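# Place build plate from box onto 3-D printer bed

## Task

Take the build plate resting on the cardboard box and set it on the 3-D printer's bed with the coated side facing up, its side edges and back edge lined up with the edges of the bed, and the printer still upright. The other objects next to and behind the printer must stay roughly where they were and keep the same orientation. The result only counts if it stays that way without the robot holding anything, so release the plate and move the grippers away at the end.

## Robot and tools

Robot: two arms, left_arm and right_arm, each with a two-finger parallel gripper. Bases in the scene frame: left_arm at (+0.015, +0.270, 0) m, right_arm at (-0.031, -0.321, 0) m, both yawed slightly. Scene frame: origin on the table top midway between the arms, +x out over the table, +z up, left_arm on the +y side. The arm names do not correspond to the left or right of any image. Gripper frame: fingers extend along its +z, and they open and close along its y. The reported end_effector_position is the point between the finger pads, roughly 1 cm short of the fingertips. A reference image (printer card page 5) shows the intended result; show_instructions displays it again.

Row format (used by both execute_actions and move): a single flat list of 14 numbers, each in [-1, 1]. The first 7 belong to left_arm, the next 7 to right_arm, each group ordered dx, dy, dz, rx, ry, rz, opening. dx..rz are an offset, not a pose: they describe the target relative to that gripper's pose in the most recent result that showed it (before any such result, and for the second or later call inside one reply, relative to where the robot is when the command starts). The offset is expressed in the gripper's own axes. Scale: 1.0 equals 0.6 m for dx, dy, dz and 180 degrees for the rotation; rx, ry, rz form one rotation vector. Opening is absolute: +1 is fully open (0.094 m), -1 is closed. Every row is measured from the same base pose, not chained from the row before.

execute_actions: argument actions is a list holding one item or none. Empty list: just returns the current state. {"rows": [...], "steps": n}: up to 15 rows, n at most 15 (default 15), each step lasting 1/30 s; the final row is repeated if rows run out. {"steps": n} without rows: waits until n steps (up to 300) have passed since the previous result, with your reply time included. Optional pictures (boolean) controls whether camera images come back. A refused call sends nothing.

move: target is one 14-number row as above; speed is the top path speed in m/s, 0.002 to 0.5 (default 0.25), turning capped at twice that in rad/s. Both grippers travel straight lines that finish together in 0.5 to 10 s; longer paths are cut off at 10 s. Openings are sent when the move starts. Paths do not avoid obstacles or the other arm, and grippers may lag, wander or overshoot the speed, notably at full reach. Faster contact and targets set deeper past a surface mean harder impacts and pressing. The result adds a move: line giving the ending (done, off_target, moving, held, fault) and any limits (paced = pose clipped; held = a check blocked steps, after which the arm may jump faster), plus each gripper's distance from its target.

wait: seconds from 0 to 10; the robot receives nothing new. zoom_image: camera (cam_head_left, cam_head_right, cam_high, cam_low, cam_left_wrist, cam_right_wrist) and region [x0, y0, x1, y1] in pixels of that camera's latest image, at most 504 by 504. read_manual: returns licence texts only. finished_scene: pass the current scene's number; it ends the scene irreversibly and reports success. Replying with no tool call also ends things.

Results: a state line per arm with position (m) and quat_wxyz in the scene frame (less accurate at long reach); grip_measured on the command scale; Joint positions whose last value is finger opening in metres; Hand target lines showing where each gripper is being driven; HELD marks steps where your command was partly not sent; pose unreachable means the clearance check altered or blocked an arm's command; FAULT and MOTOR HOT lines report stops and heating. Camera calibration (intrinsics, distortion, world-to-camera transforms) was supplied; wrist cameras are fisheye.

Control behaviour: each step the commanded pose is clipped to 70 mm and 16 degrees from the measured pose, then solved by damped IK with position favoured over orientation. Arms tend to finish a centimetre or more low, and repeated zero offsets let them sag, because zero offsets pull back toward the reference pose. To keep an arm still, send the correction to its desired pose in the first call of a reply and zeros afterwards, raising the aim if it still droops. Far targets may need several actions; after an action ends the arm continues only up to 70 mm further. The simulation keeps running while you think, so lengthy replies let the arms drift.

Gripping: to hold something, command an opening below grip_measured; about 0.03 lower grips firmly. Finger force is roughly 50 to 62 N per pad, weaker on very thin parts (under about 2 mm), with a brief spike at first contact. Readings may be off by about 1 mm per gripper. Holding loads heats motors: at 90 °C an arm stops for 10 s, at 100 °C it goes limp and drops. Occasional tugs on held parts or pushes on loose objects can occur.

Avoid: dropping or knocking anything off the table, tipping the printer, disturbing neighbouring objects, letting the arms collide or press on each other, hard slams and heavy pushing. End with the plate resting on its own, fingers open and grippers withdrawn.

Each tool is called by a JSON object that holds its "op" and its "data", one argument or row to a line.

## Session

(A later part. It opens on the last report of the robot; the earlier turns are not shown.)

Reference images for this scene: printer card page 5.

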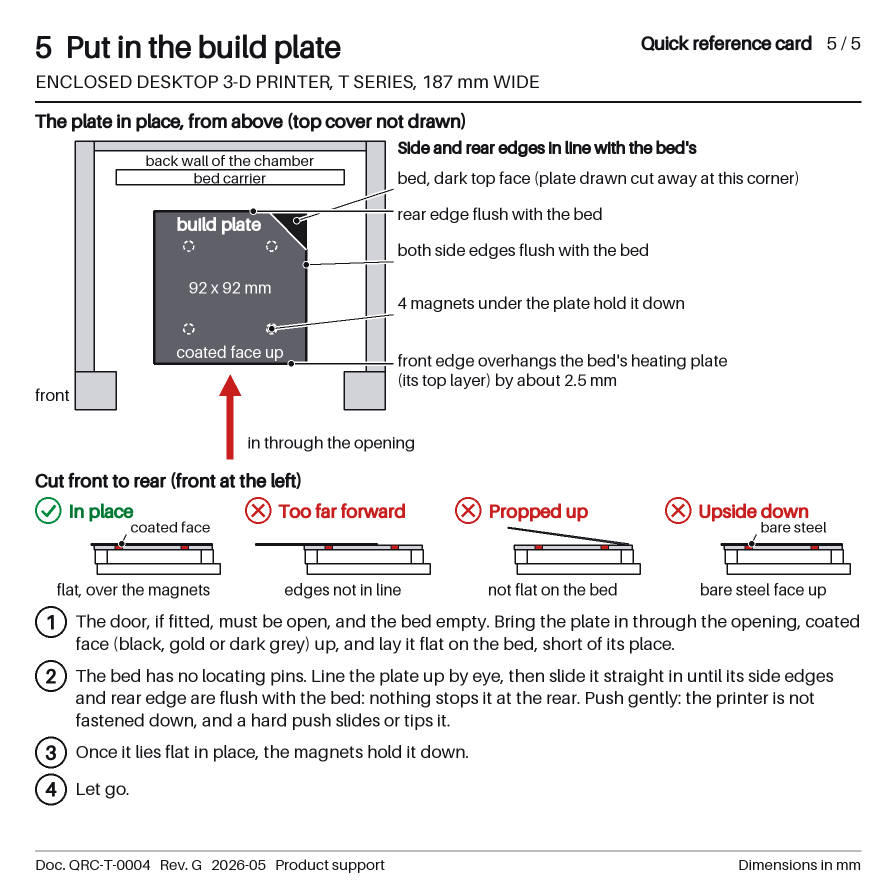

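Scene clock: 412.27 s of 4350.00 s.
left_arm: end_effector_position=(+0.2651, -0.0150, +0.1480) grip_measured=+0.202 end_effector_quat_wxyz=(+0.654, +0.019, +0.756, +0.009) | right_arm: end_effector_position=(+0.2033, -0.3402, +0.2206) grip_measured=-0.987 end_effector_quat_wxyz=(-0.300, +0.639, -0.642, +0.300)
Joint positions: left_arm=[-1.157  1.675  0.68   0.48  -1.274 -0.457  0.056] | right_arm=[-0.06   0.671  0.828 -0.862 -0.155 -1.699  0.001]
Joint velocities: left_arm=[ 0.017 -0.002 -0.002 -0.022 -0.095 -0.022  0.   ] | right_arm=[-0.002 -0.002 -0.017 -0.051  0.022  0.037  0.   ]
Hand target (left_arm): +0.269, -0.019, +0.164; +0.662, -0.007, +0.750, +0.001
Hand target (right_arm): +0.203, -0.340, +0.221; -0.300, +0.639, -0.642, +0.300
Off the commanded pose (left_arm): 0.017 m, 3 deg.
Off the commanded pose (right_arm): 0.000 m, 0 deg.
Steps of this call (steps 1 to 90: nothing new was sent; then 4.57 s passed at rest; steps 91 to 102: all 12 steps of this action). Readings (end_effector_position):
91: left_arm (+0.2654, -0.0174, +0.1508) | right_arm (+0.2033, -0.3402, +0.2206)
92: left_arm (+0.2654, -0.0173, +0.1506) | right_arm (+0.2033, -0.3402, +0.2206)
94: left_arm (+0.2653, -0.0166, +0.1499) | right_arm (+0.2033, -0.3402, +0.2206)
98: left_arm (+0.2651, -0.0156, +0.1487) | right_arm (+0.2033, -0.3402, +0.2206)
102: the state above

{"op": "execute_actions", "data": {
  "actions": [
    {"rows":[[-0.026,-0.006,-0.003,-0.009,-0.006,-0.015,0.2,0,0,0,0,0,0,-1],[-0.026,-0.006,-0.008,-0.009,-0.006,-0.015,0.2,0,0,0,0,0,0,-1],[-0.025,-0.006,-0.013,-0.009,-0.006,-0.015,0.2,0,0,0,0,0,0,-1],[-0.024,-0.007,-0.018,-0.009,-0.006,-0.015,0.2,0,0,0,0,0,0,-1],[-0.024,-0.007,-0.021,-0.009,-0.006,-0.015,0.2,0,0,0,0,0,0,-1],[-0.024,-0.007,-0.021,-0.009,-0.006,-0.015,0.2,0,0,0,0,0,0,-1],[-0.028,-0.008,-0.022,-0.009,-0.006,-0.015,0.2,0,0,0,0,0,0,-1],[-0.032,-0.008,-0.023,-0.009,-0.006,-0.015,0.2,0,0,0,0,0,0,-1],[-0.036,-0.008,-0.023,-0.009,-0.006,-0.015,0.2,0,0,0,0,0,0,-1],[-0.040,-0.008,-0.024,-0.009,-0.006,-0.015,0.2,0,0,0,0,0,0,-1],[-0.043,-0.008,-0.024,-0.009,-0.006,-0.015,0.2,0,0,0,0,0,0,-1]],"steps":15}
  ],
  "pictures": false
}}

{"op": "wait", "data": {
  "seconds": 0.3
}}

{"op": "zoom_image", "data": {
  "camera": "cam_left_wrist",
  "region": [130,190,350,350]
}}

Scene clock: 421.53 s of 4350.00 s.
left_arm: end_effector_position=(+0.2559, -0.0175, +0.1589) grip_measured=+0.202 end_effector_quat_wxyz=(+0.656, +0.011, +0.754, +0.012) | right_arm: end_effector_position=(+0.2033, -0.3402, +0.2206) grip_measured=-0.987 end_effector_quat_wxyz=(-0.300, +0.639, -0.642, +0.300)
Joint positions: left_arm=[-1.192  1.651  0.727  0.336 -1.319 -0.54   0.056] | right_arm=[-0.06   0.671  0.828 -0.862 -0.155 -1.699  0.001]
Joint velocities: left_arm=[ 0.007 -0.056  0.081 -0.183 -0.022 -0.095 -0.001] | right_arm=[-0.012  0.017  0.007 -0.037 -0.007 -0.037 -0.   ]
Hand target (left_arm): +0.254, -0.020, +0.175; +0.663, -0.007, +0.749, +0.003
Hand target (right_arm): +0.203, -0.340, +0.221; -0.300, +0.639, -0.642, +0.300
Off the commanded pose (left_arm): 0.017 m, 2 deg.
Off the commanded pose (right_arm): 0.000 m, 0 deg.
Steps of this call (steps 1 to 90: nothing new was sent; then 5.77 s passed at rest; steps 91 to 105: all 15 steps of this action). Readings (end_effector_position):
91: left_arm (+0.2650, -0.0143, +0.1477) | right_arm (+0.2033, -0.3402, +0.2206)
92: left_arm (+0.2652, -0.0140, +0.1482) | right_arm (+0.2033, -0.3402, +0.2206)
94: left_arm (+0.2638, -0.0142, +0.1495) | right_arm (+0.2033, -0.3402, +0.2206)
98: left_arm (+0.2566, -0.0173, +0.1492) | right_arm (+0.2033, -0.3402, +0.2206)
105: the state above

Scene clock: 421.83 s of 4350.00 s.
left_arm: end_effector_position=(+0.2558, -0.0163, +0.1582) grip_measured=+0.202 end_effector_quat_wxyz=(+0.655, +0.013, +0.755, +0.017) | right_arm: end_effector_position=(+0.2033, -0.3402, +0.2206) grip_measured=-0.987 end_effector_quat_wxyz=(-0.300, +0.639, -0.642, +0.300)
Joint positions: left_arm=[-1.192  1.649  0.732  0.306 -1.321 -0.554  0.056] | right_arm=[-0.06   0.671  0.828 -0.862 -0.155 -1.699  0.001]
Joint velocities: left_arm=[-0.002 -0.002  0.007 -0.095  0.037 -0.066  0.   ] | right_arm=[ 0.007 -0.002 -0.017  0.022  0.081 -0.022 -0.001]
Hand target (left_arm): +0.254, -0.020, +0.175; +0.663, -0.007, +0.749, +0.003
Hand target (right_arm): +0.203, -0.340, +0.221; -0.300, +0.639, -0.642, +0.300
Off the commanded pose (left_arm): 0.018 m, 3 deg.
Off the commanded pose (right_arm): 0.000 m, 0 deg.
Steps of this call (steps 1 to 9: nothing new was sent). Readings (end_effector_position):
1: left_arm (+0.2560, -0.0176, +0.1597) | right_arm (+0.2033, -0.3402, +0.2206)
2: left_arm (+0.2560, -0.0176, +0.1599) | right_arm (+0.2033, -0.3402, +0.2206)
4: left_arm (+0.2559, -0.0171, +0.1593) | right_arm (+0.2033, -0.3402, +0.2206)
8: left_arm (+0.2558, -0.0164, +0.1583) | right_arm (+0.2033, -0.3402, +0.2206)
9: the state above
camera_calibration (this result's frames):
cam_left_wrist: T_world_to_cam=[[-0.0329032, -0.987964, 0.151143, -0.0362074], [-0.622714, -0.0980204, -0.776286, 0.329359], [0.781757, -0.119661, -0.611994, 0.00447869], [0, 0, 0, 1]] pos_world=[0.200404, -0.00295182, 0.26389]
cam_right_wrist: T_world_to_cam=[[0.533198, -0.383527, 0.75406, -0.407015], [-0.544852, -0.837543, -0.0407209, -0.133458], [0.647175, -0.389139, -0.655542, -0.000639853], [0, 0, 0, 1]] pos_world=[0.144719, -0.268127, 0.30106]

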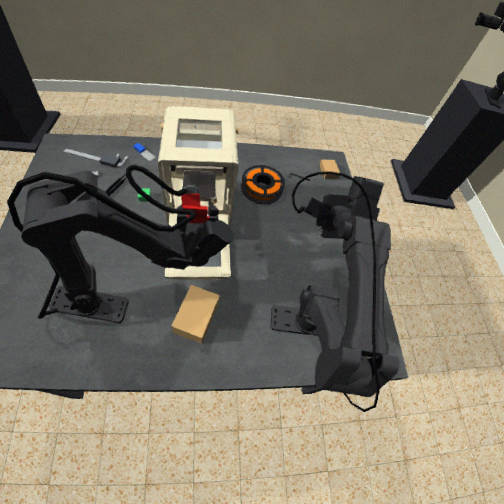

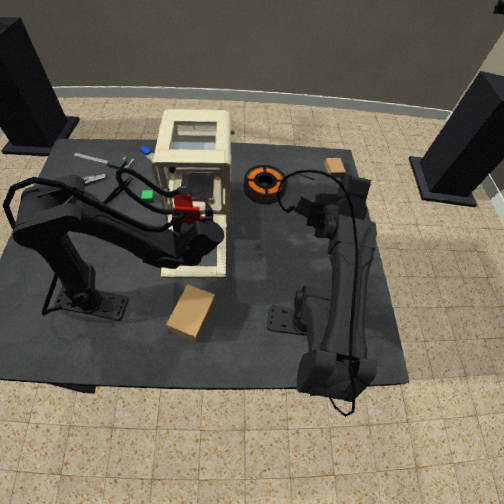

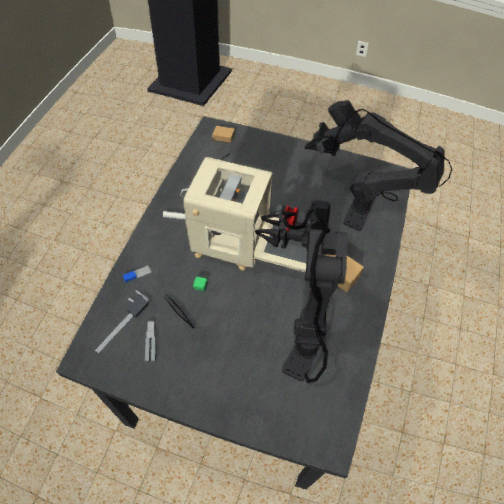

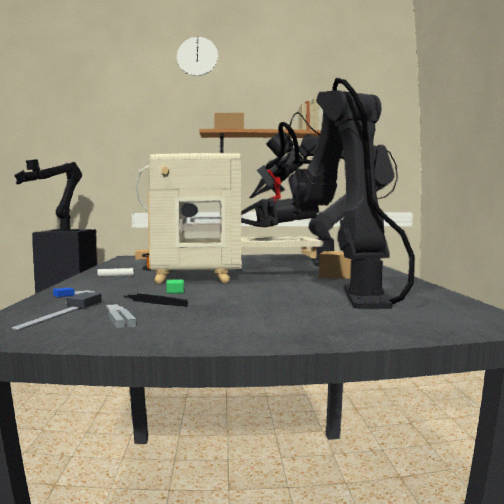

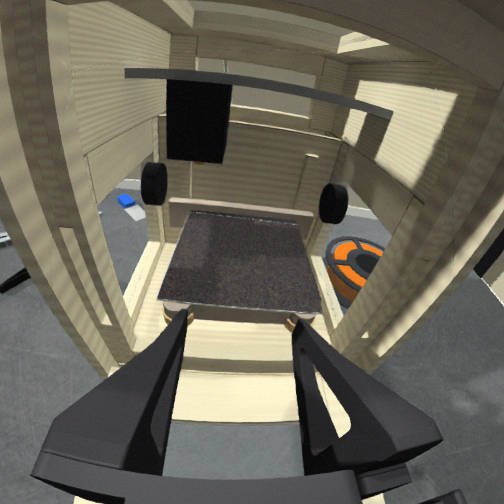

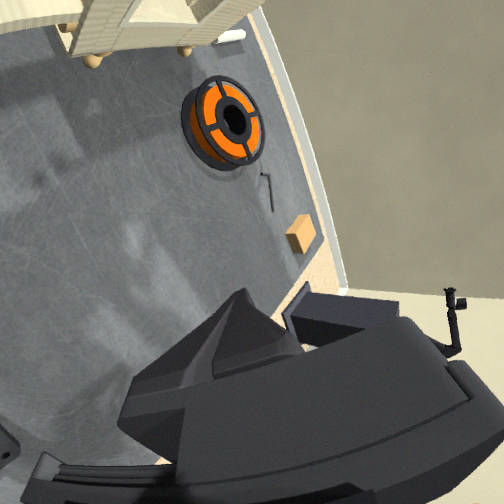

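Region (130, 190, 350, 350) of cam_left_wrist's 504x504 image, scaled by 2.291, with more detail than that image has; it fills the top 367 rows of this view, and the rest is white.

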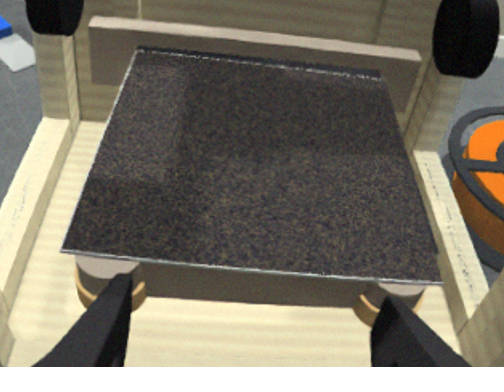

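{"op": "execute_actions", "data": {
  "actions": [
    {"rows":[[-0.028,-0.006,-0.004,-0.002,-0.006,-0.018,0.2,0,0,0,0,0,0,-1],[-0.028,-0.006,-0.001,-0.002,-0.006,-0.02,0.2,0,0,0,0,0,0,-1],[-0.028,-0.006,0.002,-0.002,-0.006,-0.022,0.2,0,0,0,0,0,0,-1],[-0.028,-0.007,0.005,-0.002,-0.006,-0.024,0.2,0,0,0,0,0,0,-1],[-0.029,-0.007,0.008,-0.002,-0.006,-0.024,0.2,0,0,0,0,0,0,-1],[-0.029,-0.007,0.011,-0.002,-0.006,-0.024,0.2,0,0,0,0,0,0,-1],[-0.029,-0.007,0.013,-0.002,-0.006,-0.024,0.2,0,0,0,0,0,0,-1],[-0.029,-0.007,0.015,-0.002,-0.006,-0.024,0.2,0,0,0,0,0,0,-1],[-0.03,-0.007,0.017,-0.002,-0.006,-0.024,0.2,0,0,0,0,0,0,-1],[-0.03,-0.007,0.018,-0.002,-0.006,-0.024,0.2,0,0,0,0,0,0,-1],[-0.03,-0.007,0.019,-0.002,-0.006,-0.024,0.2,0,0,0,0,0,0,-1],[-0.03,-0.007,0.020,-0.002,-0.006,-0.024,0.2,0,0,0,0,0,0,-1],[-0.03,-0.007,0.021,-0.002,-0.006,-0.024,0.2,0,0,0,0,0,0,-1]],"steps":15}
  ],
  "pictures": false
}}

{"op": "wait", "data": {
  "seconds": 0.3
}}

{"op": "zoom_image", "data": {
  "camera": "cam_left_wrist",
  "region": [130,190,350,350]
}}

Scene clock: 430.43 s of 4350.00 s.
left_arm: end_effector_position=(+0.2653, -0.0163, +0.1638) grip_measured=+0.202 end_effector_quat_wxyz=(+0.657, -0.005, +0.753, +0.004) | right_arm: end_effector_position=(+0.2033, -0.3402, +0.2206) grip_measured=-0.987 end_effector_quat_wxyz=(-0.300, +0.639, -0.642, +0.300)
Joint positions: left_arm=[-1.162  1.649  0.732  0.381 -1.303 -0.522  0.056] | right_arm=[-0.06   0.671  0.828 -0.862 -0.155 -1.699  0.001]
Joint velocities: left_arm=[ 0.012  0.007  0.002  0.11   0.037  0.154 -0.001] | right_arm=[-0.012  0.007  0.002 -0.081 -0.022  0.037  0.   ]
Hand target (left_arm): +0.270, -0.020, +0.175; +0.662, -0.018, +0.749, -0.005
Hand target (right_arm): +0.203, -0.340, +0.221; -0.300, +0.639, -0.642, +0.300
Off the commanded pose (left_arm): 0.013 m, 2 deg.
Off the commanded pose (right_arm): 0.000 m, 0 deg.
Steps of this call (steps 1 to 90: nothing new was sent; then 5.10 s passed at rest; steps 91 to 105: all 15 steps of this action). Readings (end_effector_position):
91: left_arm (+0.2557, -0.0160, +0.1577) | right_arm (+0.2033, -0.3402, +0.2206)
92: left_arm (+0.2557, -0.0160, +0.1577) | right_arm (+0.2033, -0.3402, +0.2206)
94: left_arm (+0.2558, -0.0163, +0.1582) | right_arm (+0.2033, -0.3402, +0.2206)
98: left_arm (+0.2587, -0.0167, +0.1604) | right_arm (+0.2033, -0.3402, +0.2206)
105: the state above

Scene clock: 430.73 s of 4350.00 s.
left_arm: end_effector_position=(+0.2656, -0.0178, +0.1651) grip_measured=+0.202 end_effector_quat_wxyz=(+0.658, -0.006, +0.753, +0.000) | right_arm: end_effector_position=(+0.2033, -0.3402, +0.2206) grip_measured=-0.987 end_effector_quat_wxyz=(-0.300, +0.639, -0.642, +0.300)
Joint positions: left_arm=[-1.162  1.649  0.732  0.397 -1.298 -0.511  0.056] | right_arm=[-0.06   0.671  0.828 -0.862 -0.155 -1.699  0.001]
Joint velocities: left_arm=[-0.002 -0.012 -0.007  0.037 -0.037  0.022 -0.002] | right_arm=[-0.007  0.022  0.007  0.037 -0.037  0.007  0.   ]
Hand target (left_arm): +0.270, -0.020, +0.175; +0.662, -0.018, +0.749, -0.005
Hand target (right_arm): +0.203, -0.340, +0.221; -0.300, +0.639, -0.642, +0.300
Off the commanded pose (left_arm): 0.011 m, 2 deg.
Off the commanded pose (right_arm): 0.000 m, 0 deg.
Steps of this call (steps 1 to 9: nothing new was sent). Readings (end_effector_position):
1: left_arm (+0.2654, -0.0165, +0.1640) | right_arm (+0.2033, -0.3402, +0.2206)
2: left_arm (+0.2654, -0.0168, +0.1643) | right_arm (+0.2033, -0.3402, +0.2206)
4: left_arm (+0.2655, -0.0173, +0.1647) | right_arm (+0.2033, -0.3402, +0.2206)
8: left_arm (+0.2656, -0.0178, +0.1650) | right_arm (+0.2033, -0.3402, +0.2206)
9: the state above
camera_calibration (this result's frames):
cam_left_wrist: T_world_to_cam=[[-0.0289205, -0.979515, 0.199282, -0.0472451], [-0.615284, -0.139676, -0.775832, 0.337861], [0.787775, -0.145053, -0.598641, -0.00340513], [0, 0, 0, 1]] pos_world=[0.209197, 0.000420017, 0.2695]
cam_right_wrist: T_world_to_cam=[[0.533198, -0.383527, 0.75406, -0.407015], [-0.544852, -0.837543, -0.0407209, -0.133458], [0.647175, -0.389139, -0.655542, -0.000639853], [0, 0, 0, 1]] pos_world=[0.144719, -0.268127, 0.30106]

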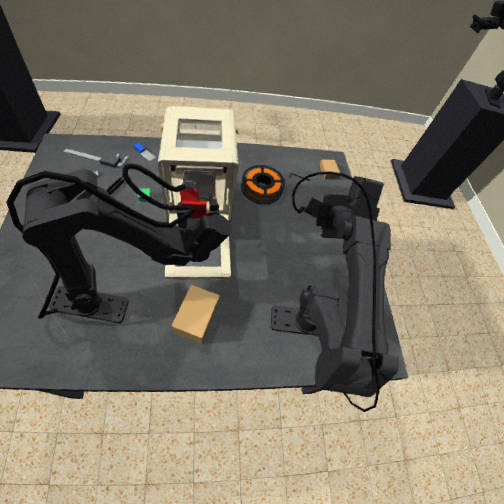

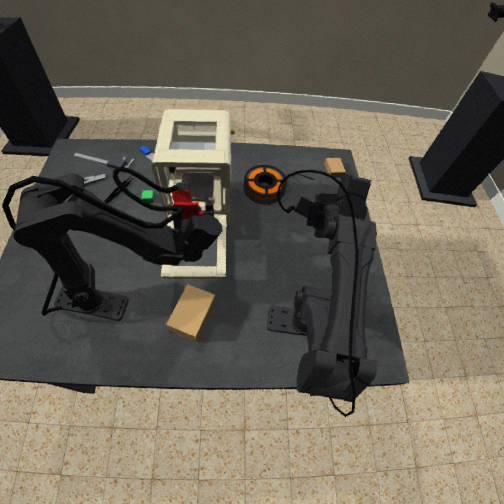

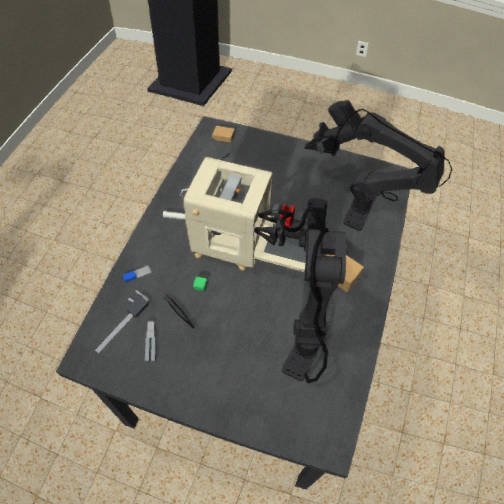

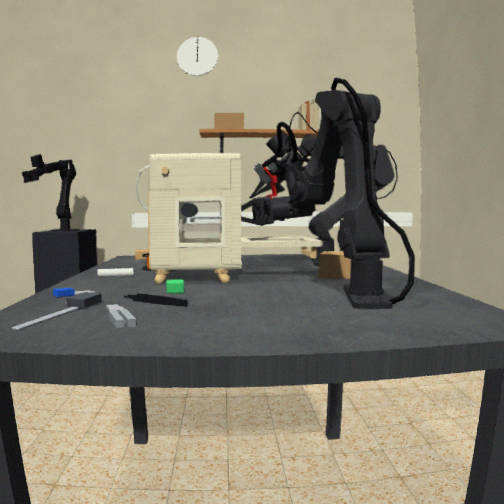

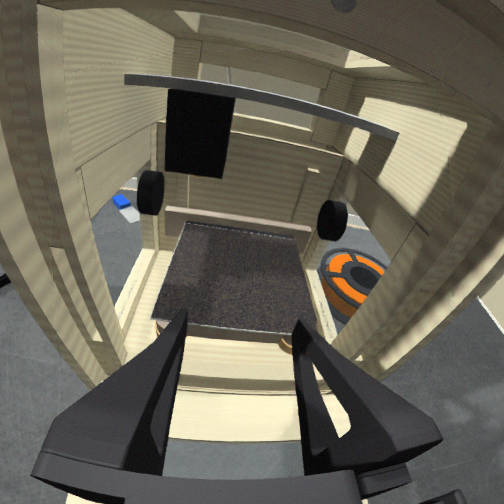

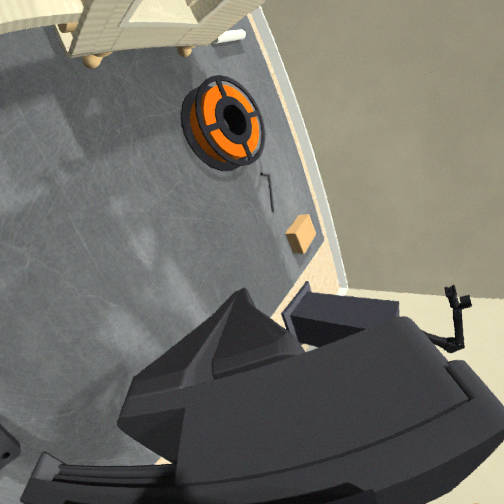

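Region (130, 190, 350, 350) of cam_left_wrist's 504x504 image, scaled by 2.291, with more detail than that image has; it fills the top 367 rows of this view, and the rest is white.

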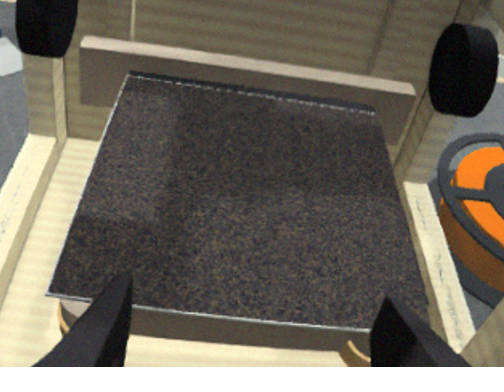

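{"op": "execute_actions", "data": {
  "actions": [
    {"rows":[[-0.017,-0.004,0.002,-0.003,-0.004,-0.008,0.2,0,0,0,0,0,0,-1],[-0.016,-0.004,-0.002,-0.003,-0.004,-0.008,0.2,0,0,0,0,0,0,-1],[-0.015,-0.004,-0.006,-0.003,-0.004,-0.008,0.2,0,0,0,0,0,0,-1],[-0.014,-0.004,-0.010,-0.003,-0.004,-0.008,0.2,0,0,0,0,0,0,-1],[-0.012,-0.004,-0.011,-0.003,-0.004,-0.008,0.2,0,0,0,0,0,0,-1],[-0.009,-0.004,-0.011,-0.003,-0.004,-0.008,0.2,0,0,0,0,0,0,-1],[-0.006,-0.004,-0.010,-0.003,-0.004,-0.008,0.2,0,0,0,0,0,0,-1],[-0.003,-0.004,-0.010,-0.003,-0.004,-0.008,0.2,0,0,0,0,0,0,-1],[0.0,-0.004,-0.009,-0.003,-0.004,-0.008,0.2,0,0,0,0,0,0,-1],[0.003,-0.004,-0.009,-0.003,-0.004,-0.008,0.2,0,0,0,0,0,0,-1],[0.005,-0.004,-0.009,-0.003,-0.004,-0.008,0.2,0,0,0,0,0,0,-1]],"steps":15}
  ],
  "pictures": false
}}

{"op": "execute_actions", "data": {
  "actions": [
    {"steps":10}
  ],
  "pictures": false
}}

Scene clock: 437.00 s of 4350.00 s.
left_arm: end_effector_position=(+0.2626, -0.0191, +0.1588) grip_measured=+0.202 end_effector_quat_wxyz=(+0.658, -0.007, +0.753, +0.000) | right_arm: end_effector_position=(+0.2033, -0.3402, +0.2206) grip_measured=-0.987 end_effector_quat_wxyz=(-0.300, +0.639, -0.642, +0.300)
Joint positions: left_arm=[-1.172  1.668  0.732  0.387 -1.309 -0.544  0.056] | right_arm=[-0.06   0.671  0.828 -0.862 -0.155 -1.699  0.001]
Joint velocities: left_arm=[-0.007  0.032  0.017 -0.007 -0.037  0.007 -0.   ] | right_arm=[-0.022  0.007 -0.002  0.007  0.051 -0.095  0.   ]
Hand target (left_arm): +0.260, -0.020, +0.163; +0.663, -0.018, +0.749, -0.005
Hand target (right_arm): +0.203, -0.340, +0.221; -0.300, +0.639, -0.642, +0.300
Off the commanded pose (left_arm): 0.005 m, 2 deg.
Off the commanded pose (right_arm): 0.000 m, 0 deg.
Steps of this call (steps 1 to 90: nothing new was sent; then 2.77 s passed at rest; steps 91 to 105: all 15 steps of this action). Readings (end_effector_position):
91: left_arm (+0.2656, -0.0180, +0.1653) | right_arm (+0.2033, -0.3402, +0.2206)
92: left_arm (+0.2656, -0.0180, +0.1653) | right_arm (+0.2033, -0.3402, +0.2206)
94: left_arm (+0.2653, -0.0177, +0.1649) | right_arm (+0.2033, -0.3402, +0.2206)
98: left_arm (+0.2628, -0.0184, +0.1646) | right_arm (+0.2033, -0.3402, +0.2206)
105: the state above

Scene clock: 437.33 s of 4350.00 s.
left_arm: end_effector_position=(+0.2627, -0.0190, +0.1587) grip_measured=+0.202 end_effector_quat_wxyz=(+0.658, -0.009, +0.753, -0.001) | right_arm: end_effector_position=(+0.2033, -0.3402, +0.2206) grip_measured=-0.987 end_effector_quat_wxyz=(-0.300, +0.639, -0.642, +0.300)
Joint positions: left_arm=[-1.172  1.669  0.732  0.387 -1.309 -0.548  0.056] | right_arm=[-0.06   0.671  0.828 -0.862 -0.155 -1.699  0.001]
Joint velocities: left_arm=[ 0.002 -0.032  0.007  0.022  0.066  0.022  0.   ] | right_arm=[-0.017  0.012 -0.022 -0.022  0.007  0.022  0.001]
Hand target (left_arm): +0.260, -0.020, +0.163; +0.663, -0.018, +0.749, -0.005
Hand target (right_arm): +0.203, -0.340, +0.221; -0.300, +0.639, -0.642, +0.300
Off the commanded pose (left_arm): 0.005 m, 1 deg.
Off the commanded pose (right_arm): 0.000 m, 0 deg.
Steps of this call (steps 1 to 10: nothing new was sent). Readings (end_effector_position):
1: left_arm (+0.2626, -0.0191, +0.1586) | right_arm (+0.2033, -0.3402, +0.2206)
2: left_arm (+0.2626, -0.0191, +0.1586) | right_arm (+0.2033, -0.3402, +0.2206)
4: left_arm (+0.2627, -0.0190, +0.1586) | right_arm (+0.2033, -0.3402, +0.2206)
8: left_arm (+0.2627, -0.0190, +0.1587) | right_arm (+0.2033, -0.3402, +0.2206)
10: the state above

{"op": "execute_actions", "data": {
  "actions": [
    {"rows":[[-0.005,-0.002,-0.003,-0.002,-0.004,-0.005,0.2,0,0,0,0,0,0,-1],[-0.004,-0.002,0.0,-0.002,-0.004,-0.005,0.2,0,0,0,0,0,0,-1],[-0.003,-0.002,0.003,-0.002,-0.004,-0.005,0.2,0,0,0,0,0,0,-1],[-0.003,-0.002,0.006,-0.002,-0.004,-0.005,0.2,0,0,0,0,0,0,-1],[-0.003,-0.002,0.008,-0.002,-0.004,-0.005,0.2,0,0,0,0,0,0,-1],[-0.003,-0.002,0.009,-0.002,-0.004,-0.005,0.2,0,0,0,0,0,0,-1],[-0.003,-0.002,0.010,-0.002,-0.004,-0.005,0.2,0,0,0,0,0,0,-1],[-0.003,-0.002,0.011,-0.002,-0.004,-0.005,0.2,0,0,0,0,0,0,-1],[-0.004,-0.002,0.012,-0.002,-0.004,-0.005,0.2,0,0,0,0,0,0,-1],[-0.004,-0.002,0.013,-0.002,-0.004,-0.005,0.2,0,0,0,0,0,0,-1],[-0.004,-0.002,0.014,-0.002,-0.004,-0.005,0.2,0,0,0,0,0,0,-1],[-0.004,-0.002,0.015,-0.002,-0.004,-0.005,0.2,0,0,0,0,0,0,-1]],"steps":15}
  ],
  "pictures": false
}}

{"op": "wait", "data": {
  "seconds": 0.3
}}

{"op": "zoom_image", "data": {
  "camera": "cam_left_wrist",
  "region": [130,190,350,350]
}}

Scene clock: 444.10 s of 4350.00 s.
left_arm: end_effector_position=(+0.2679, -0.0219, +0.1594) grip_measured=+0.202 end_effector_quat_wxyz=(+0.660, -0.015, +0.751, -0.008) | right_arm: end_effector_position=(+0.2033, -0.3402, +0.2206) grip_measured=-0.987 end_effector_quat_wxyz=(-0.300, +0.639, -0.642, +0.300)
Joint positions: left_arm=[-1.158  1.686  0.732  0.458 -1.298 -0.513  0.056] | right_arm=[-0.06   0.671  0.828 -0.862 -0.155 -1.699  0.001]
Joint velocities: left_arm=[-0.002  0.032 -0.002  0.11   0.037  0.007  0.   ] | right_arm=[ 0.002  0.012 -0.007  0.007 -0.022  0.007 -0.   ]
Hand target (left_arm): +0.272, -0.020, +0.160; +0.662, -0.018, +0.749, -0.004
Hand target (right_arm): +0.203, -0.340, +0.221; -0.300, +0.639, -0.642, +0.300
Off the commanded pose (left_arm): 0.004 m, 1 deg.
Off the commanded pose (right_arm): 0.000 m, 0 deg.
Steps of this call (steps 1 to 90: nothing new was sent; then 3.27 s passed at rest; steps 91 to 105: all 15 steps of this action). Readings (end_effector_position):
91: left_arm (+0.2627, -0.0190, +0.1587) | right_arm (+0.2033, -0.3402, +0.2206)
92: left_arm (+0.2627, -0.0191, +0.1588) | right_arm (+0.2033, -0.3402, +0.2206)
94: left_arm (+0.2629, -0.0198, +0.1590) | right_arm (+0.2033, -0.3402, +0.2206)
98: left_arm (+0.2635, -0.0219, +0.1579) | right_arm (+0.2033, -0.3402, +0.2206)
105: the state above

Scene clock: 444.40 s of 4350.00 s.
left_arm: end_effector_position=(+0.2682, -0.0226, +0.1603) grip_measured=+0.202 end_effector_quat_wxyz=(+0.661, -0.016, +0.750, -0.010) | right_arm: end_effector_position=(+0.2033, -0.3402, +0.2206) grip_measured=-0.987 end_effector_quat_wxyz=(-0.300, +0.639, -0.642, +0.300)
Joint positions: left_arm=[-1.157  1.687  0.732  0.47  -1.297 -0.505  0.056] | right_arm=[-0.06   0.671  0.828 -0.862 -0.155 -1.699  0.001]
Joint velocities: left_arm=[-0.002 -0.012 -0.022  0.022 -0.051  0.007 -0.001] | right_arm=[-0.002  0.002  0.022 -0.007 -0.081 -0.081 -0.001]
Hand target (left_arm): +0.272, -0.020, +0.160; +0.662, -0.018, +0.749, -0.004
Hand target (right_arm): +0.203, -0.340, +0.221; -0.300, +0.639, -0.642, +0.300
Off the commanded pose (left_arm): 0.005 m, 1 deg.
Off the commanded pose (right_arm): 0.000 m, 0 deg.
Steps of this call (steps 1 to 9: nothing new was sent). Readings (end_effector_position):
1: left_arm (+0.2681, -0.0220, +0.1595) | right_arm (+0.2033, -0.3402, +0.2206)
2: left_arm (+0.2681, -0.0221, +0.1597) | right_arm (+0.2033, -0.3402, +0.2206)
4: left_arm (+0.2682, -0.0223, +0.1600) | right_arm (+0.2033, -0.3402, +0.2206)
8: left_arm (+0.2682, -0.0225, +0.1603) | right_arm (+0.2033, -0.3402, +0.2206)
9: the state above
camera_calibration (this result's frames):
cam_left_wrist: T_world_to_cam=[[-0.0283305, -0.973684, 0.226136, -0.0552327], [-0.608702, -0.162641, -0.77655, 0.332974], [0.792893, -0.15965, -0.588076, -0.0124018], [0, 0, 0, 1]] pos_world=[0.210951, -0.00160385, 0.263768]
cam_right_wrist: T_world_to_cam=[[0.533198, -0.383527, 0.75406, -0.407015], [-0.544852, -0.837543, -0.0407209, -0.133458], [0.647175, -0.389139, -0.655542, -0.000639853], [0, 0, 0, 1]] pos_world=[0.144719, -0.268127, 0.30106]

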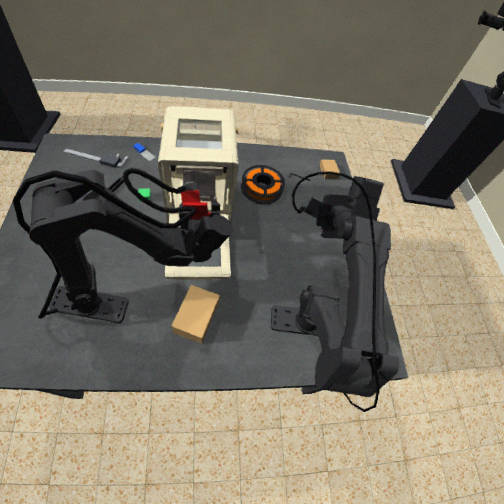

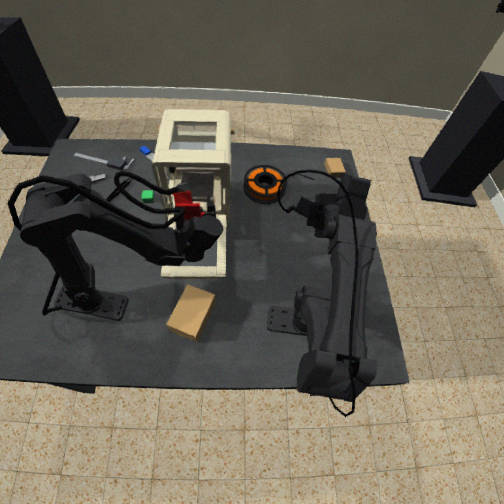

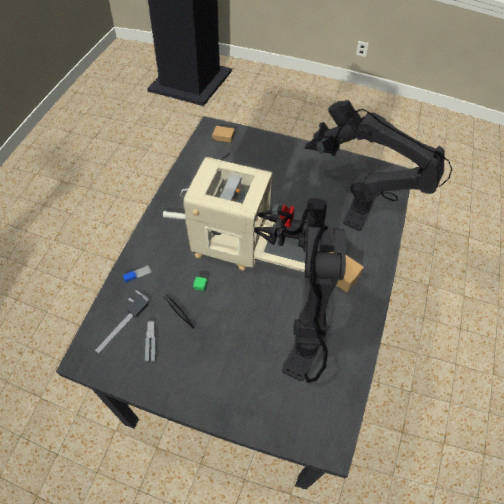

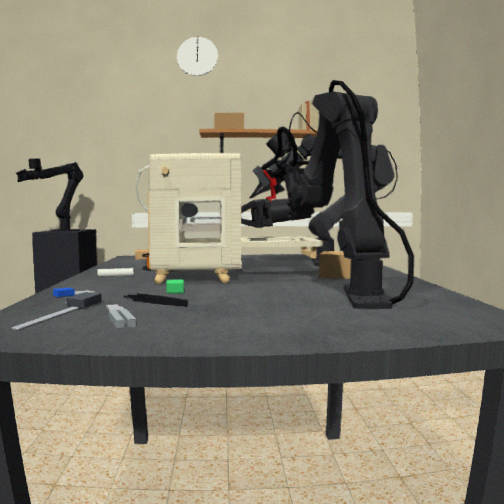

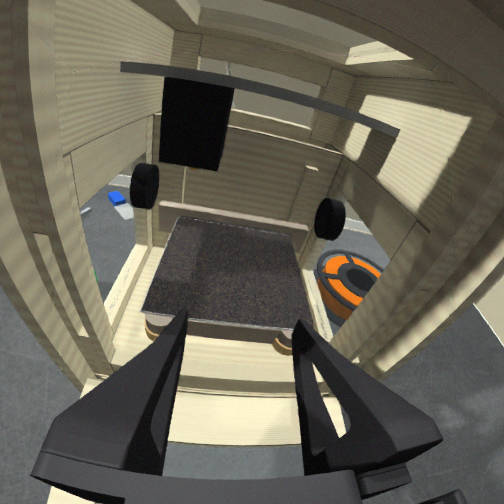

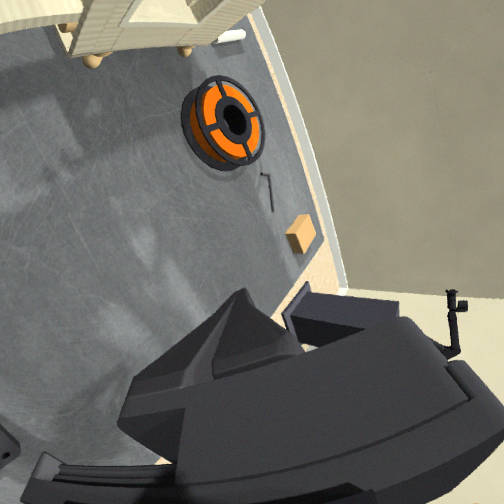

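Region (130, 190, 350, 350) of cam_left_wrist's 504x504 image, scaled by 2.291, with more detail than that image has; it fills the top 367 rows of this view, and the rest is white.

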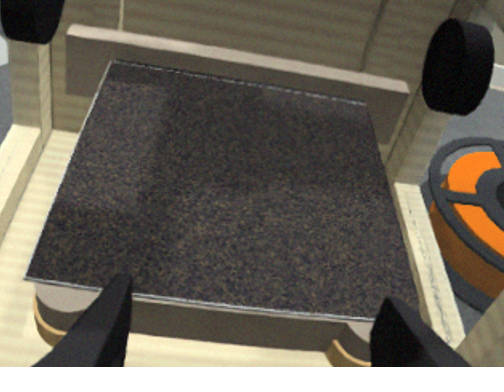

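{"op": "zoom_image", "data": {
  "camera": "cam_left_wrist",
  "region": [165,205,315,330]
}}

Region (165, 205, 315, 330) of cam_left_wrist's 504x504 image, scaled by 3.360, with more detail than that image has.

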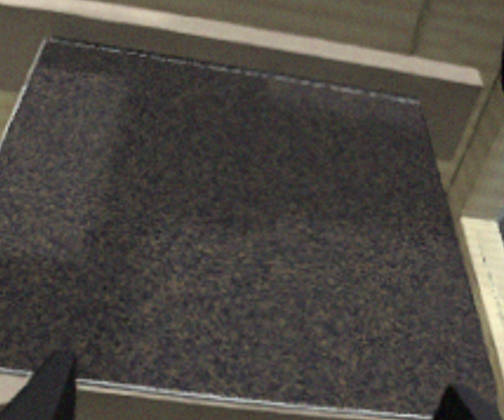

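{"op": "execute_actions", "data": {
  "actions": [
    {"rows":[[0,0.003,0.0065,-0.004,-0.001,0.002,0.2,0,0,0,0,0,0,-1],[0.001,0.002,0.007,-0.004,-0.001,0.002,0.2,0,0,0,0,0,0,-1],[0.001,0.001,0.0075,-0.004,-0.001,0.002,0.2,0,0,0,0,0,0,-1],[0.002,0.0,0.008,-0.004,-0.001,0.002,0.2,0,0,0,0,0,0,-1],[0.002,-0.001,0.0085,-0.004,-0.001,0.002,0.2,0,0,0,0,0,0,-1],[0.002,-0.002,0.009,-0.004,-0.001,0.002,0.2,0,0,0,0,0,0,-1],[0.002,-0.003,0.0095,-0.004,-0.001,0.002,0.2,0,0,0,0,0,0,-1]],"steps":15}
  ]
}}

{"op": "zoom_image", "data": {
  "camera": "cam_left_wrist",
  "region": [135,200,325,340]
}}

Scene clock: 452.40 s of 4350.00 s.
left_arm: end_effector_position=(+0.2685, -0.0238, +0.1539) grip_measured=+0.202 end_effector_quat_wxyz=(+0.660, -0.009, +0.752, -0.003) | right_arm: end_effector_position=(+0.2033, -0.3402, +0.2206) grip_measured=-0.987 end_effector_quat_wxyz=(-0.300, +0.639, -0.642, +0.300)
Joint positions: left_arm=[-1.157  1.708  0.732  0.476 -1.297 -0.502  0.056] | right_arm=[-0.06   0.671  0.828 -0.862 -0.155 -1.699  0.001]
Joint velocities: left_arm=[ 0.012  0.002 -0.002 -0.066 -0.051  0.022 -0.001] | right_arm=[-0.012  0.007 -0.007 -0.022 -0.037  0.037 -0.   ]
Hand target (left_arm): +0.274, -0.024, +0.159; +0.662, -0.017, +0.749, -0.003
Hand target (right_arm): +0.203, -0.340, +0.221; -0.300, +0.639, -0.642, +0.300
Off the commanded pose (left_arm): 0.007 m, 1 deg.
Off the commanded pose (right_arm): 0.000 m, 0 deg.
Steps of this call (steps 1 to 90: nothing new was sent; then 4.50 s passed at rest; steps 91 to 105: all 15 steps of this action). Readings (end_effector_position):
91: left_arm (+0.2682, -0.0226, +0.1605) | right_arm (+0.2033, -0.3402, +0.2206)
92: left_arm (+0.2682, -0.0227, +0.1604) | right_arm (+0.2033, -0.3402, +0.2206)
94: left_arm (+0.2683, -0.0229, +0.1592) | right_arm (+0.2033, -0.3402, +0.2206)
98: left_arm (+0.2684, -0.0236, +0.1551) | right_arm (+0.2033, -0.3402, +0.2206)
105: the state above
camera_calibration (this result's frames):
cam_left_wrist: T_world_to_cam=[[-0.0284466, -0.977587, 0.208603, -0.0523259], [-0.612157, -0.14794, -0.776774, 0.329253], [0.790224, -0.149795, -0.594228, -0.0147046], [0, 0, 0, 1]] pos_world=[0.211686, -0.00464617, 0.257933]
cam_right_wrist: T_world_to_cam=[[0.533198, -0.383527, 0.75406, -0.407015], [-0.544852, -0.837543, -0.0407209, -0.133458], [0.647175, -0.389139, -0.655542, -0.000639853], [0, 0, 0, 1]] pos_world=[0.144719, -0.268127, 0.30106]

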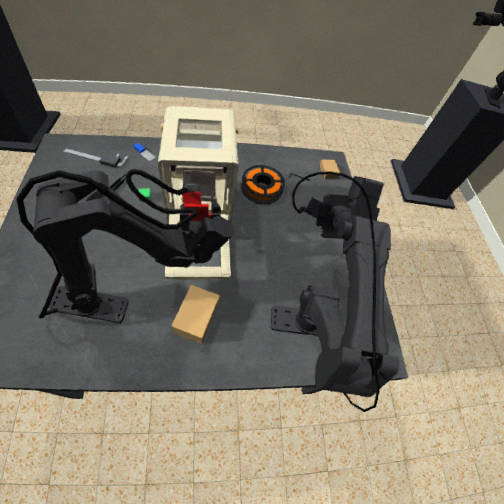

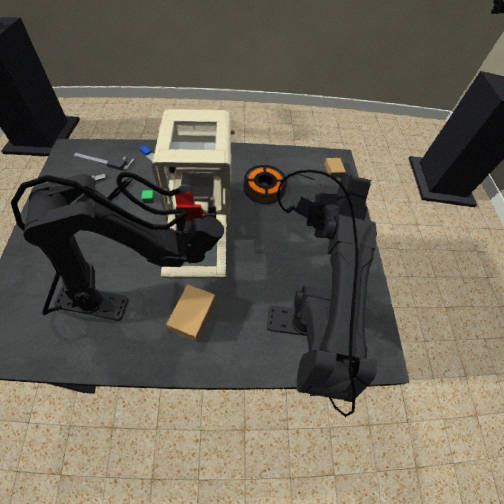

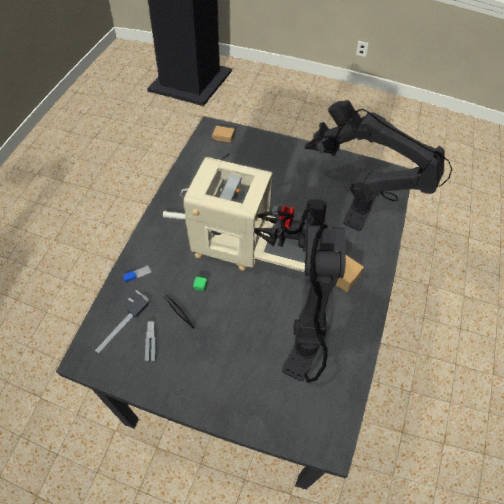

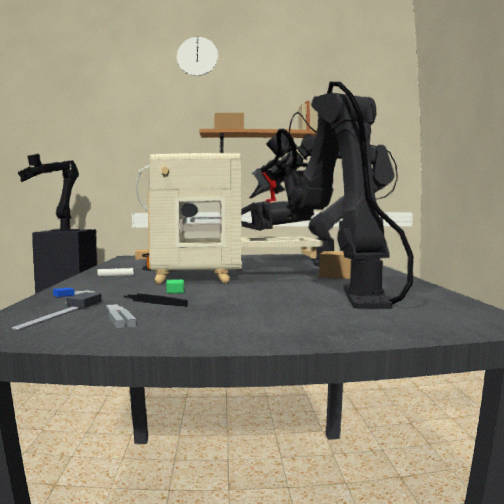

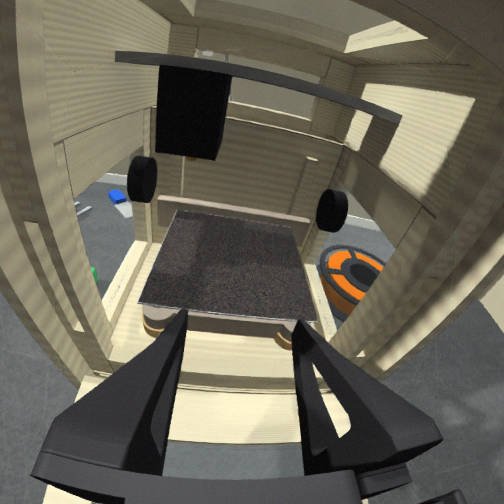

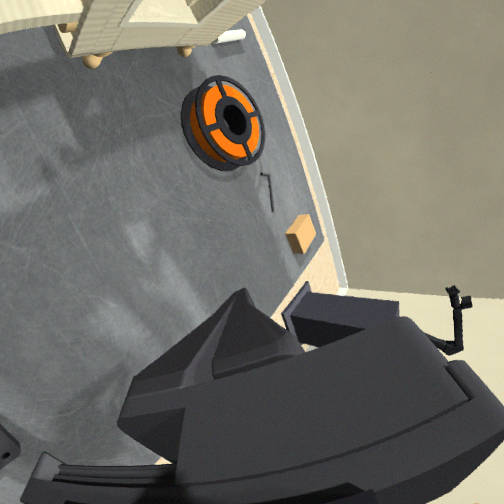

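Region (135, 200, 325, 340) of cam_left_wrist's 504x504 image, scaled by 2.653, with more detail than that image has; it fills the top 371 rows of this view, and the rest is white.

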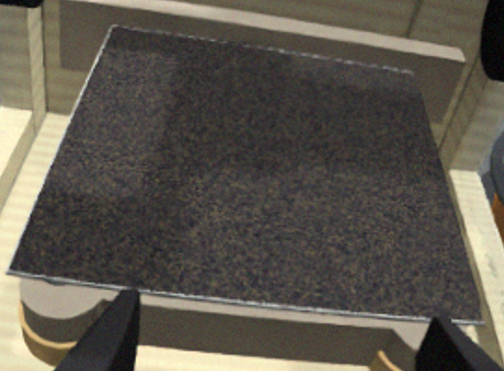

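{"op": "execute_actions", "data": {
  "actions": [
    {"rows":[[-0.0095,0,0.0085,-0.004,-0.002,-0.003,0.2,0,0,0,0,0,0,-1],[-0.0095,0,0.009,-0.004,-0.002,-0.003,0.2,0,0,0,0,0,0,-1],[-0.0098,0,0.0095,-0.004,-0.002,-0.003,0.2,0,0,0,0,0,0,-1],[-0.0098,0,0.010,-0.004,-0.002,-0.003,0.2,0,0,0,0,0,0,-1]],"steps":12}
  ],
  "pictures": false
}}

Scene clock: 456.13 s of 4350.00 s.
left_arm: end_effector_position=(+0.2706, -0.0227, +0.1538) grip_measured=+0.202 end_effector_quat_wxyz=(+0.659, -0.009, +0.752, -0.001) | right_arm: end_effector_position=(+0.2033, -0.3402, +0.2206) grip_measured=-0.987 end_effector_quat_wxyz=(-0.300, +0.639, -0.642, +0.300)
Joint positions: left_arm=[-1.15   1.708  0.732  0.478 -1.293 -0.496  0.056] | right_arm=[-0.06   0.671  0.828 -0.862 -0.155 -1.699  0.001]
Joint velocities: left_arm=[ 0.007 -0.022  0.012  0.007  0.007  0.037 -0.   ] | right_arm=[-0.002  0.012 -0.012  0.051 -0.007  0.066 -0.002]
Hand target (left_arm): +0.275, -0.023, +0.159; +0.662, -0.017, +0.750, -0.001
Hand target (right_arm): +0.203, -0.340, +0.221; -0.300, +0.639, -0.642, +0.300
Off the commanded pose (left_arm): 0.007 m, 1 deg.
Off the commanded pose (right_arm): 0.000 m, 0 deg.
Steps of this call (steps 1 to 90: nothing new was sent; then 0.33 s passed at rest; steps 91 to 102: all 12 steps of this action). Readings (end_effector_position):
91: left_arm (+0.2685, -0.0238, +0.1539) | right_arm (+0.2033, -0.3402, +0.2206)
92: left_arm (+0.2685, -0.0238, +0.1539) | right_arm (+0.2033, -0.3402, +0.2206)
94: left_arm (+0.2689, -0.0236, +0.1538) | right_arm (+0.2033, -0.3402, +0.2206)
98: left_arm (+0.2705, -0.0226, +0.1538) | right_arm (+0.2033, -0.3402, +0.2206)
102: the state above

Back off and inspect.

{"op": "move", "data": {
  "target": [-0.03,0,-0.05,0,0,0,0.2,0,0,0,0,0,0,-1],
  "speed": 0.05
}}

{"op": "zoom_image", "data": {
  "camera": "cam_left_wrist",
  "region": [140,190,340,330]
}}

{"op": "zoom_image", "data": {
  "camera": "cam_head_left",
  "region": [170,160,230,212]
}}

Scene clock: 460.87 s of 4350.00 s.
left_arm: end_effector_position=(+0.2455, -0.0192, +0.1575) grip_measured=+0.202 end_effector_quat_wxyz=(+0.652, +0.011, +0.758, +0.011) | right_arm: end_effector_position=(+0.2033, -0.3402, +0.2206) grip_measured=-0.987 end_effector_quat_wxyz=(-0.300, +0.639, -0.642, +0.300)
Joint positions: left_arm=[-1.227  1.646  0.758  0.183 -1.338 -0.66   0.056] | right_arm=[-0.06   0.671  0.828 -0.862 -0.155 -1.699  0.001]
Joint velocities: left_arm=[-0.017 -0.007  0.022 -0.198 -0.066 -0.125 -0.001] | right_arm=[ 0.002  0.037  0.002  0.007  0.022 -0.007  0.001]
Hand target (left_arm): +0.243, -0.022, +0.175; +0.660, -0.009, +0.752, -0.002
Hand target (right_arm): +0.203, -0.340, +0.221; -0.300, +0.639, -0.642, +0.300
Off the commanded pose (left_arm): 0.019 m, 3 deg.
Off the commanded pose (right_arm): 0.000 m, 0 deg.
After step 90, 0.70 s passed at rest.
move: off_target (left_arm)
camera_calibration (this result's frames):
cam_left_wrist: T_world_to_cam=[[-0.0370559, -0.986085, 0.162058, -0.0399873], [-0.628927, -0.103011, -0.77061, 0.322675], [0.776581, -0.130478, -0.616358, 0.0134925], [0, 0, 0, 1]] pos_world=[0.190979, -0.00443131, 0.263453]
cam_right_wrist: T_world_to_cam=[[0.533198, -0.383527, 0.75406, -0.407015], [-0.544852, -0.837543, -0.0407209, -0.133458], [0.647175, -0.389139, -0.655542, -0.000639853], [0, 0, 0, 1]] pos_world=[0.144719, -0.268127, 0.30106]

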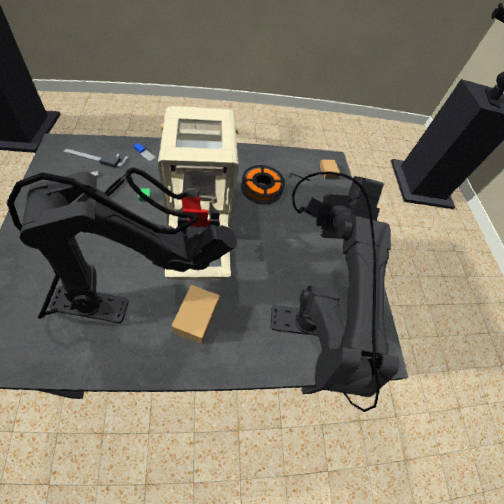

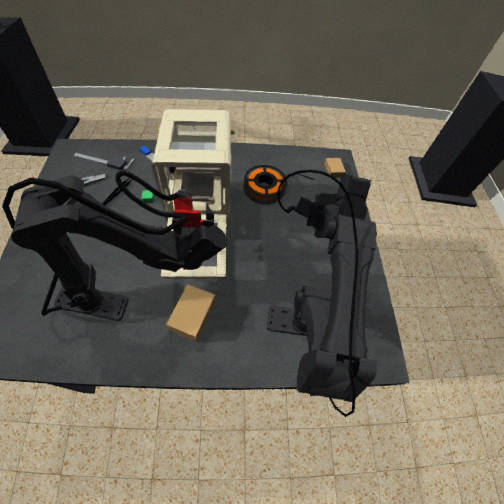

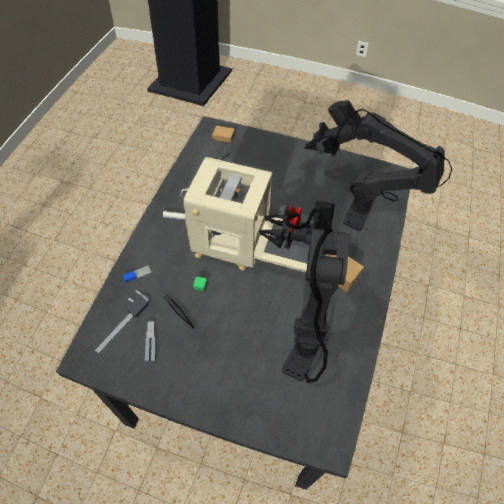

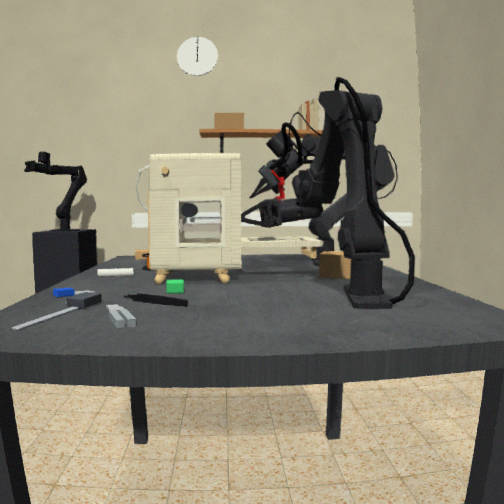

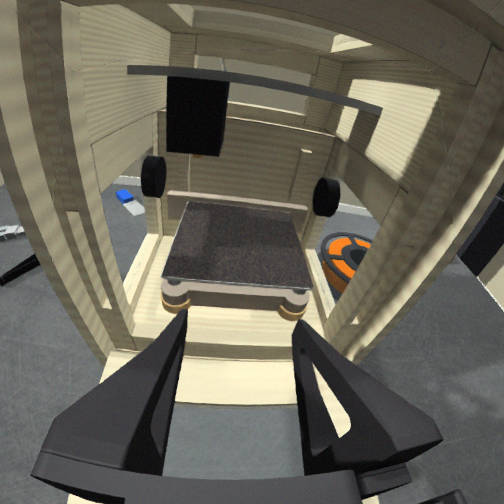

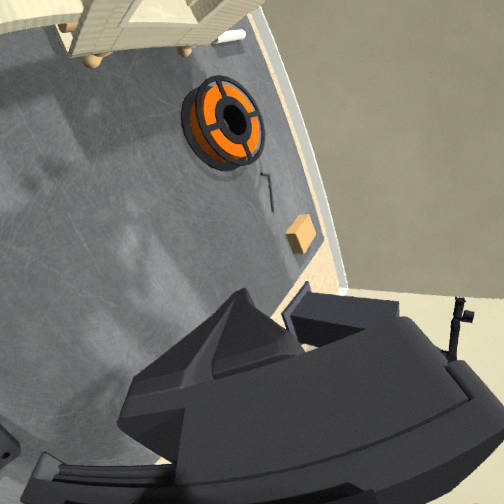

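Region (140, 190, 340, 330) of cam_left_wrist's 504x504 image, scaled by 2.520, with more detail than that image has; it fills the top 353 rows of this view, and the rest is white.

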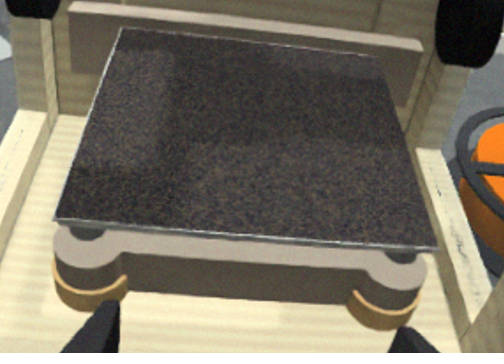

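Region (170, 160, 230, 212) of cam_head_left's 504x504 image, scaled by 8.400, with more detail than that image has; it fills the top 437 rows of this view, and the rest is white.

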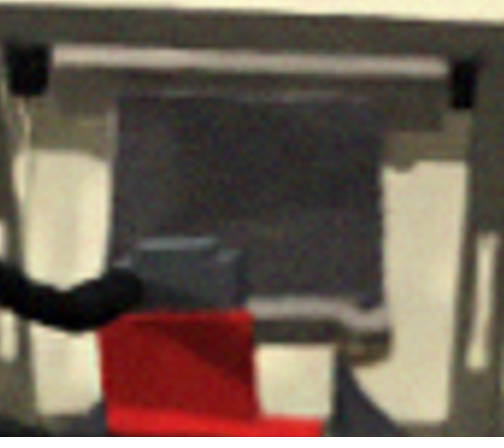

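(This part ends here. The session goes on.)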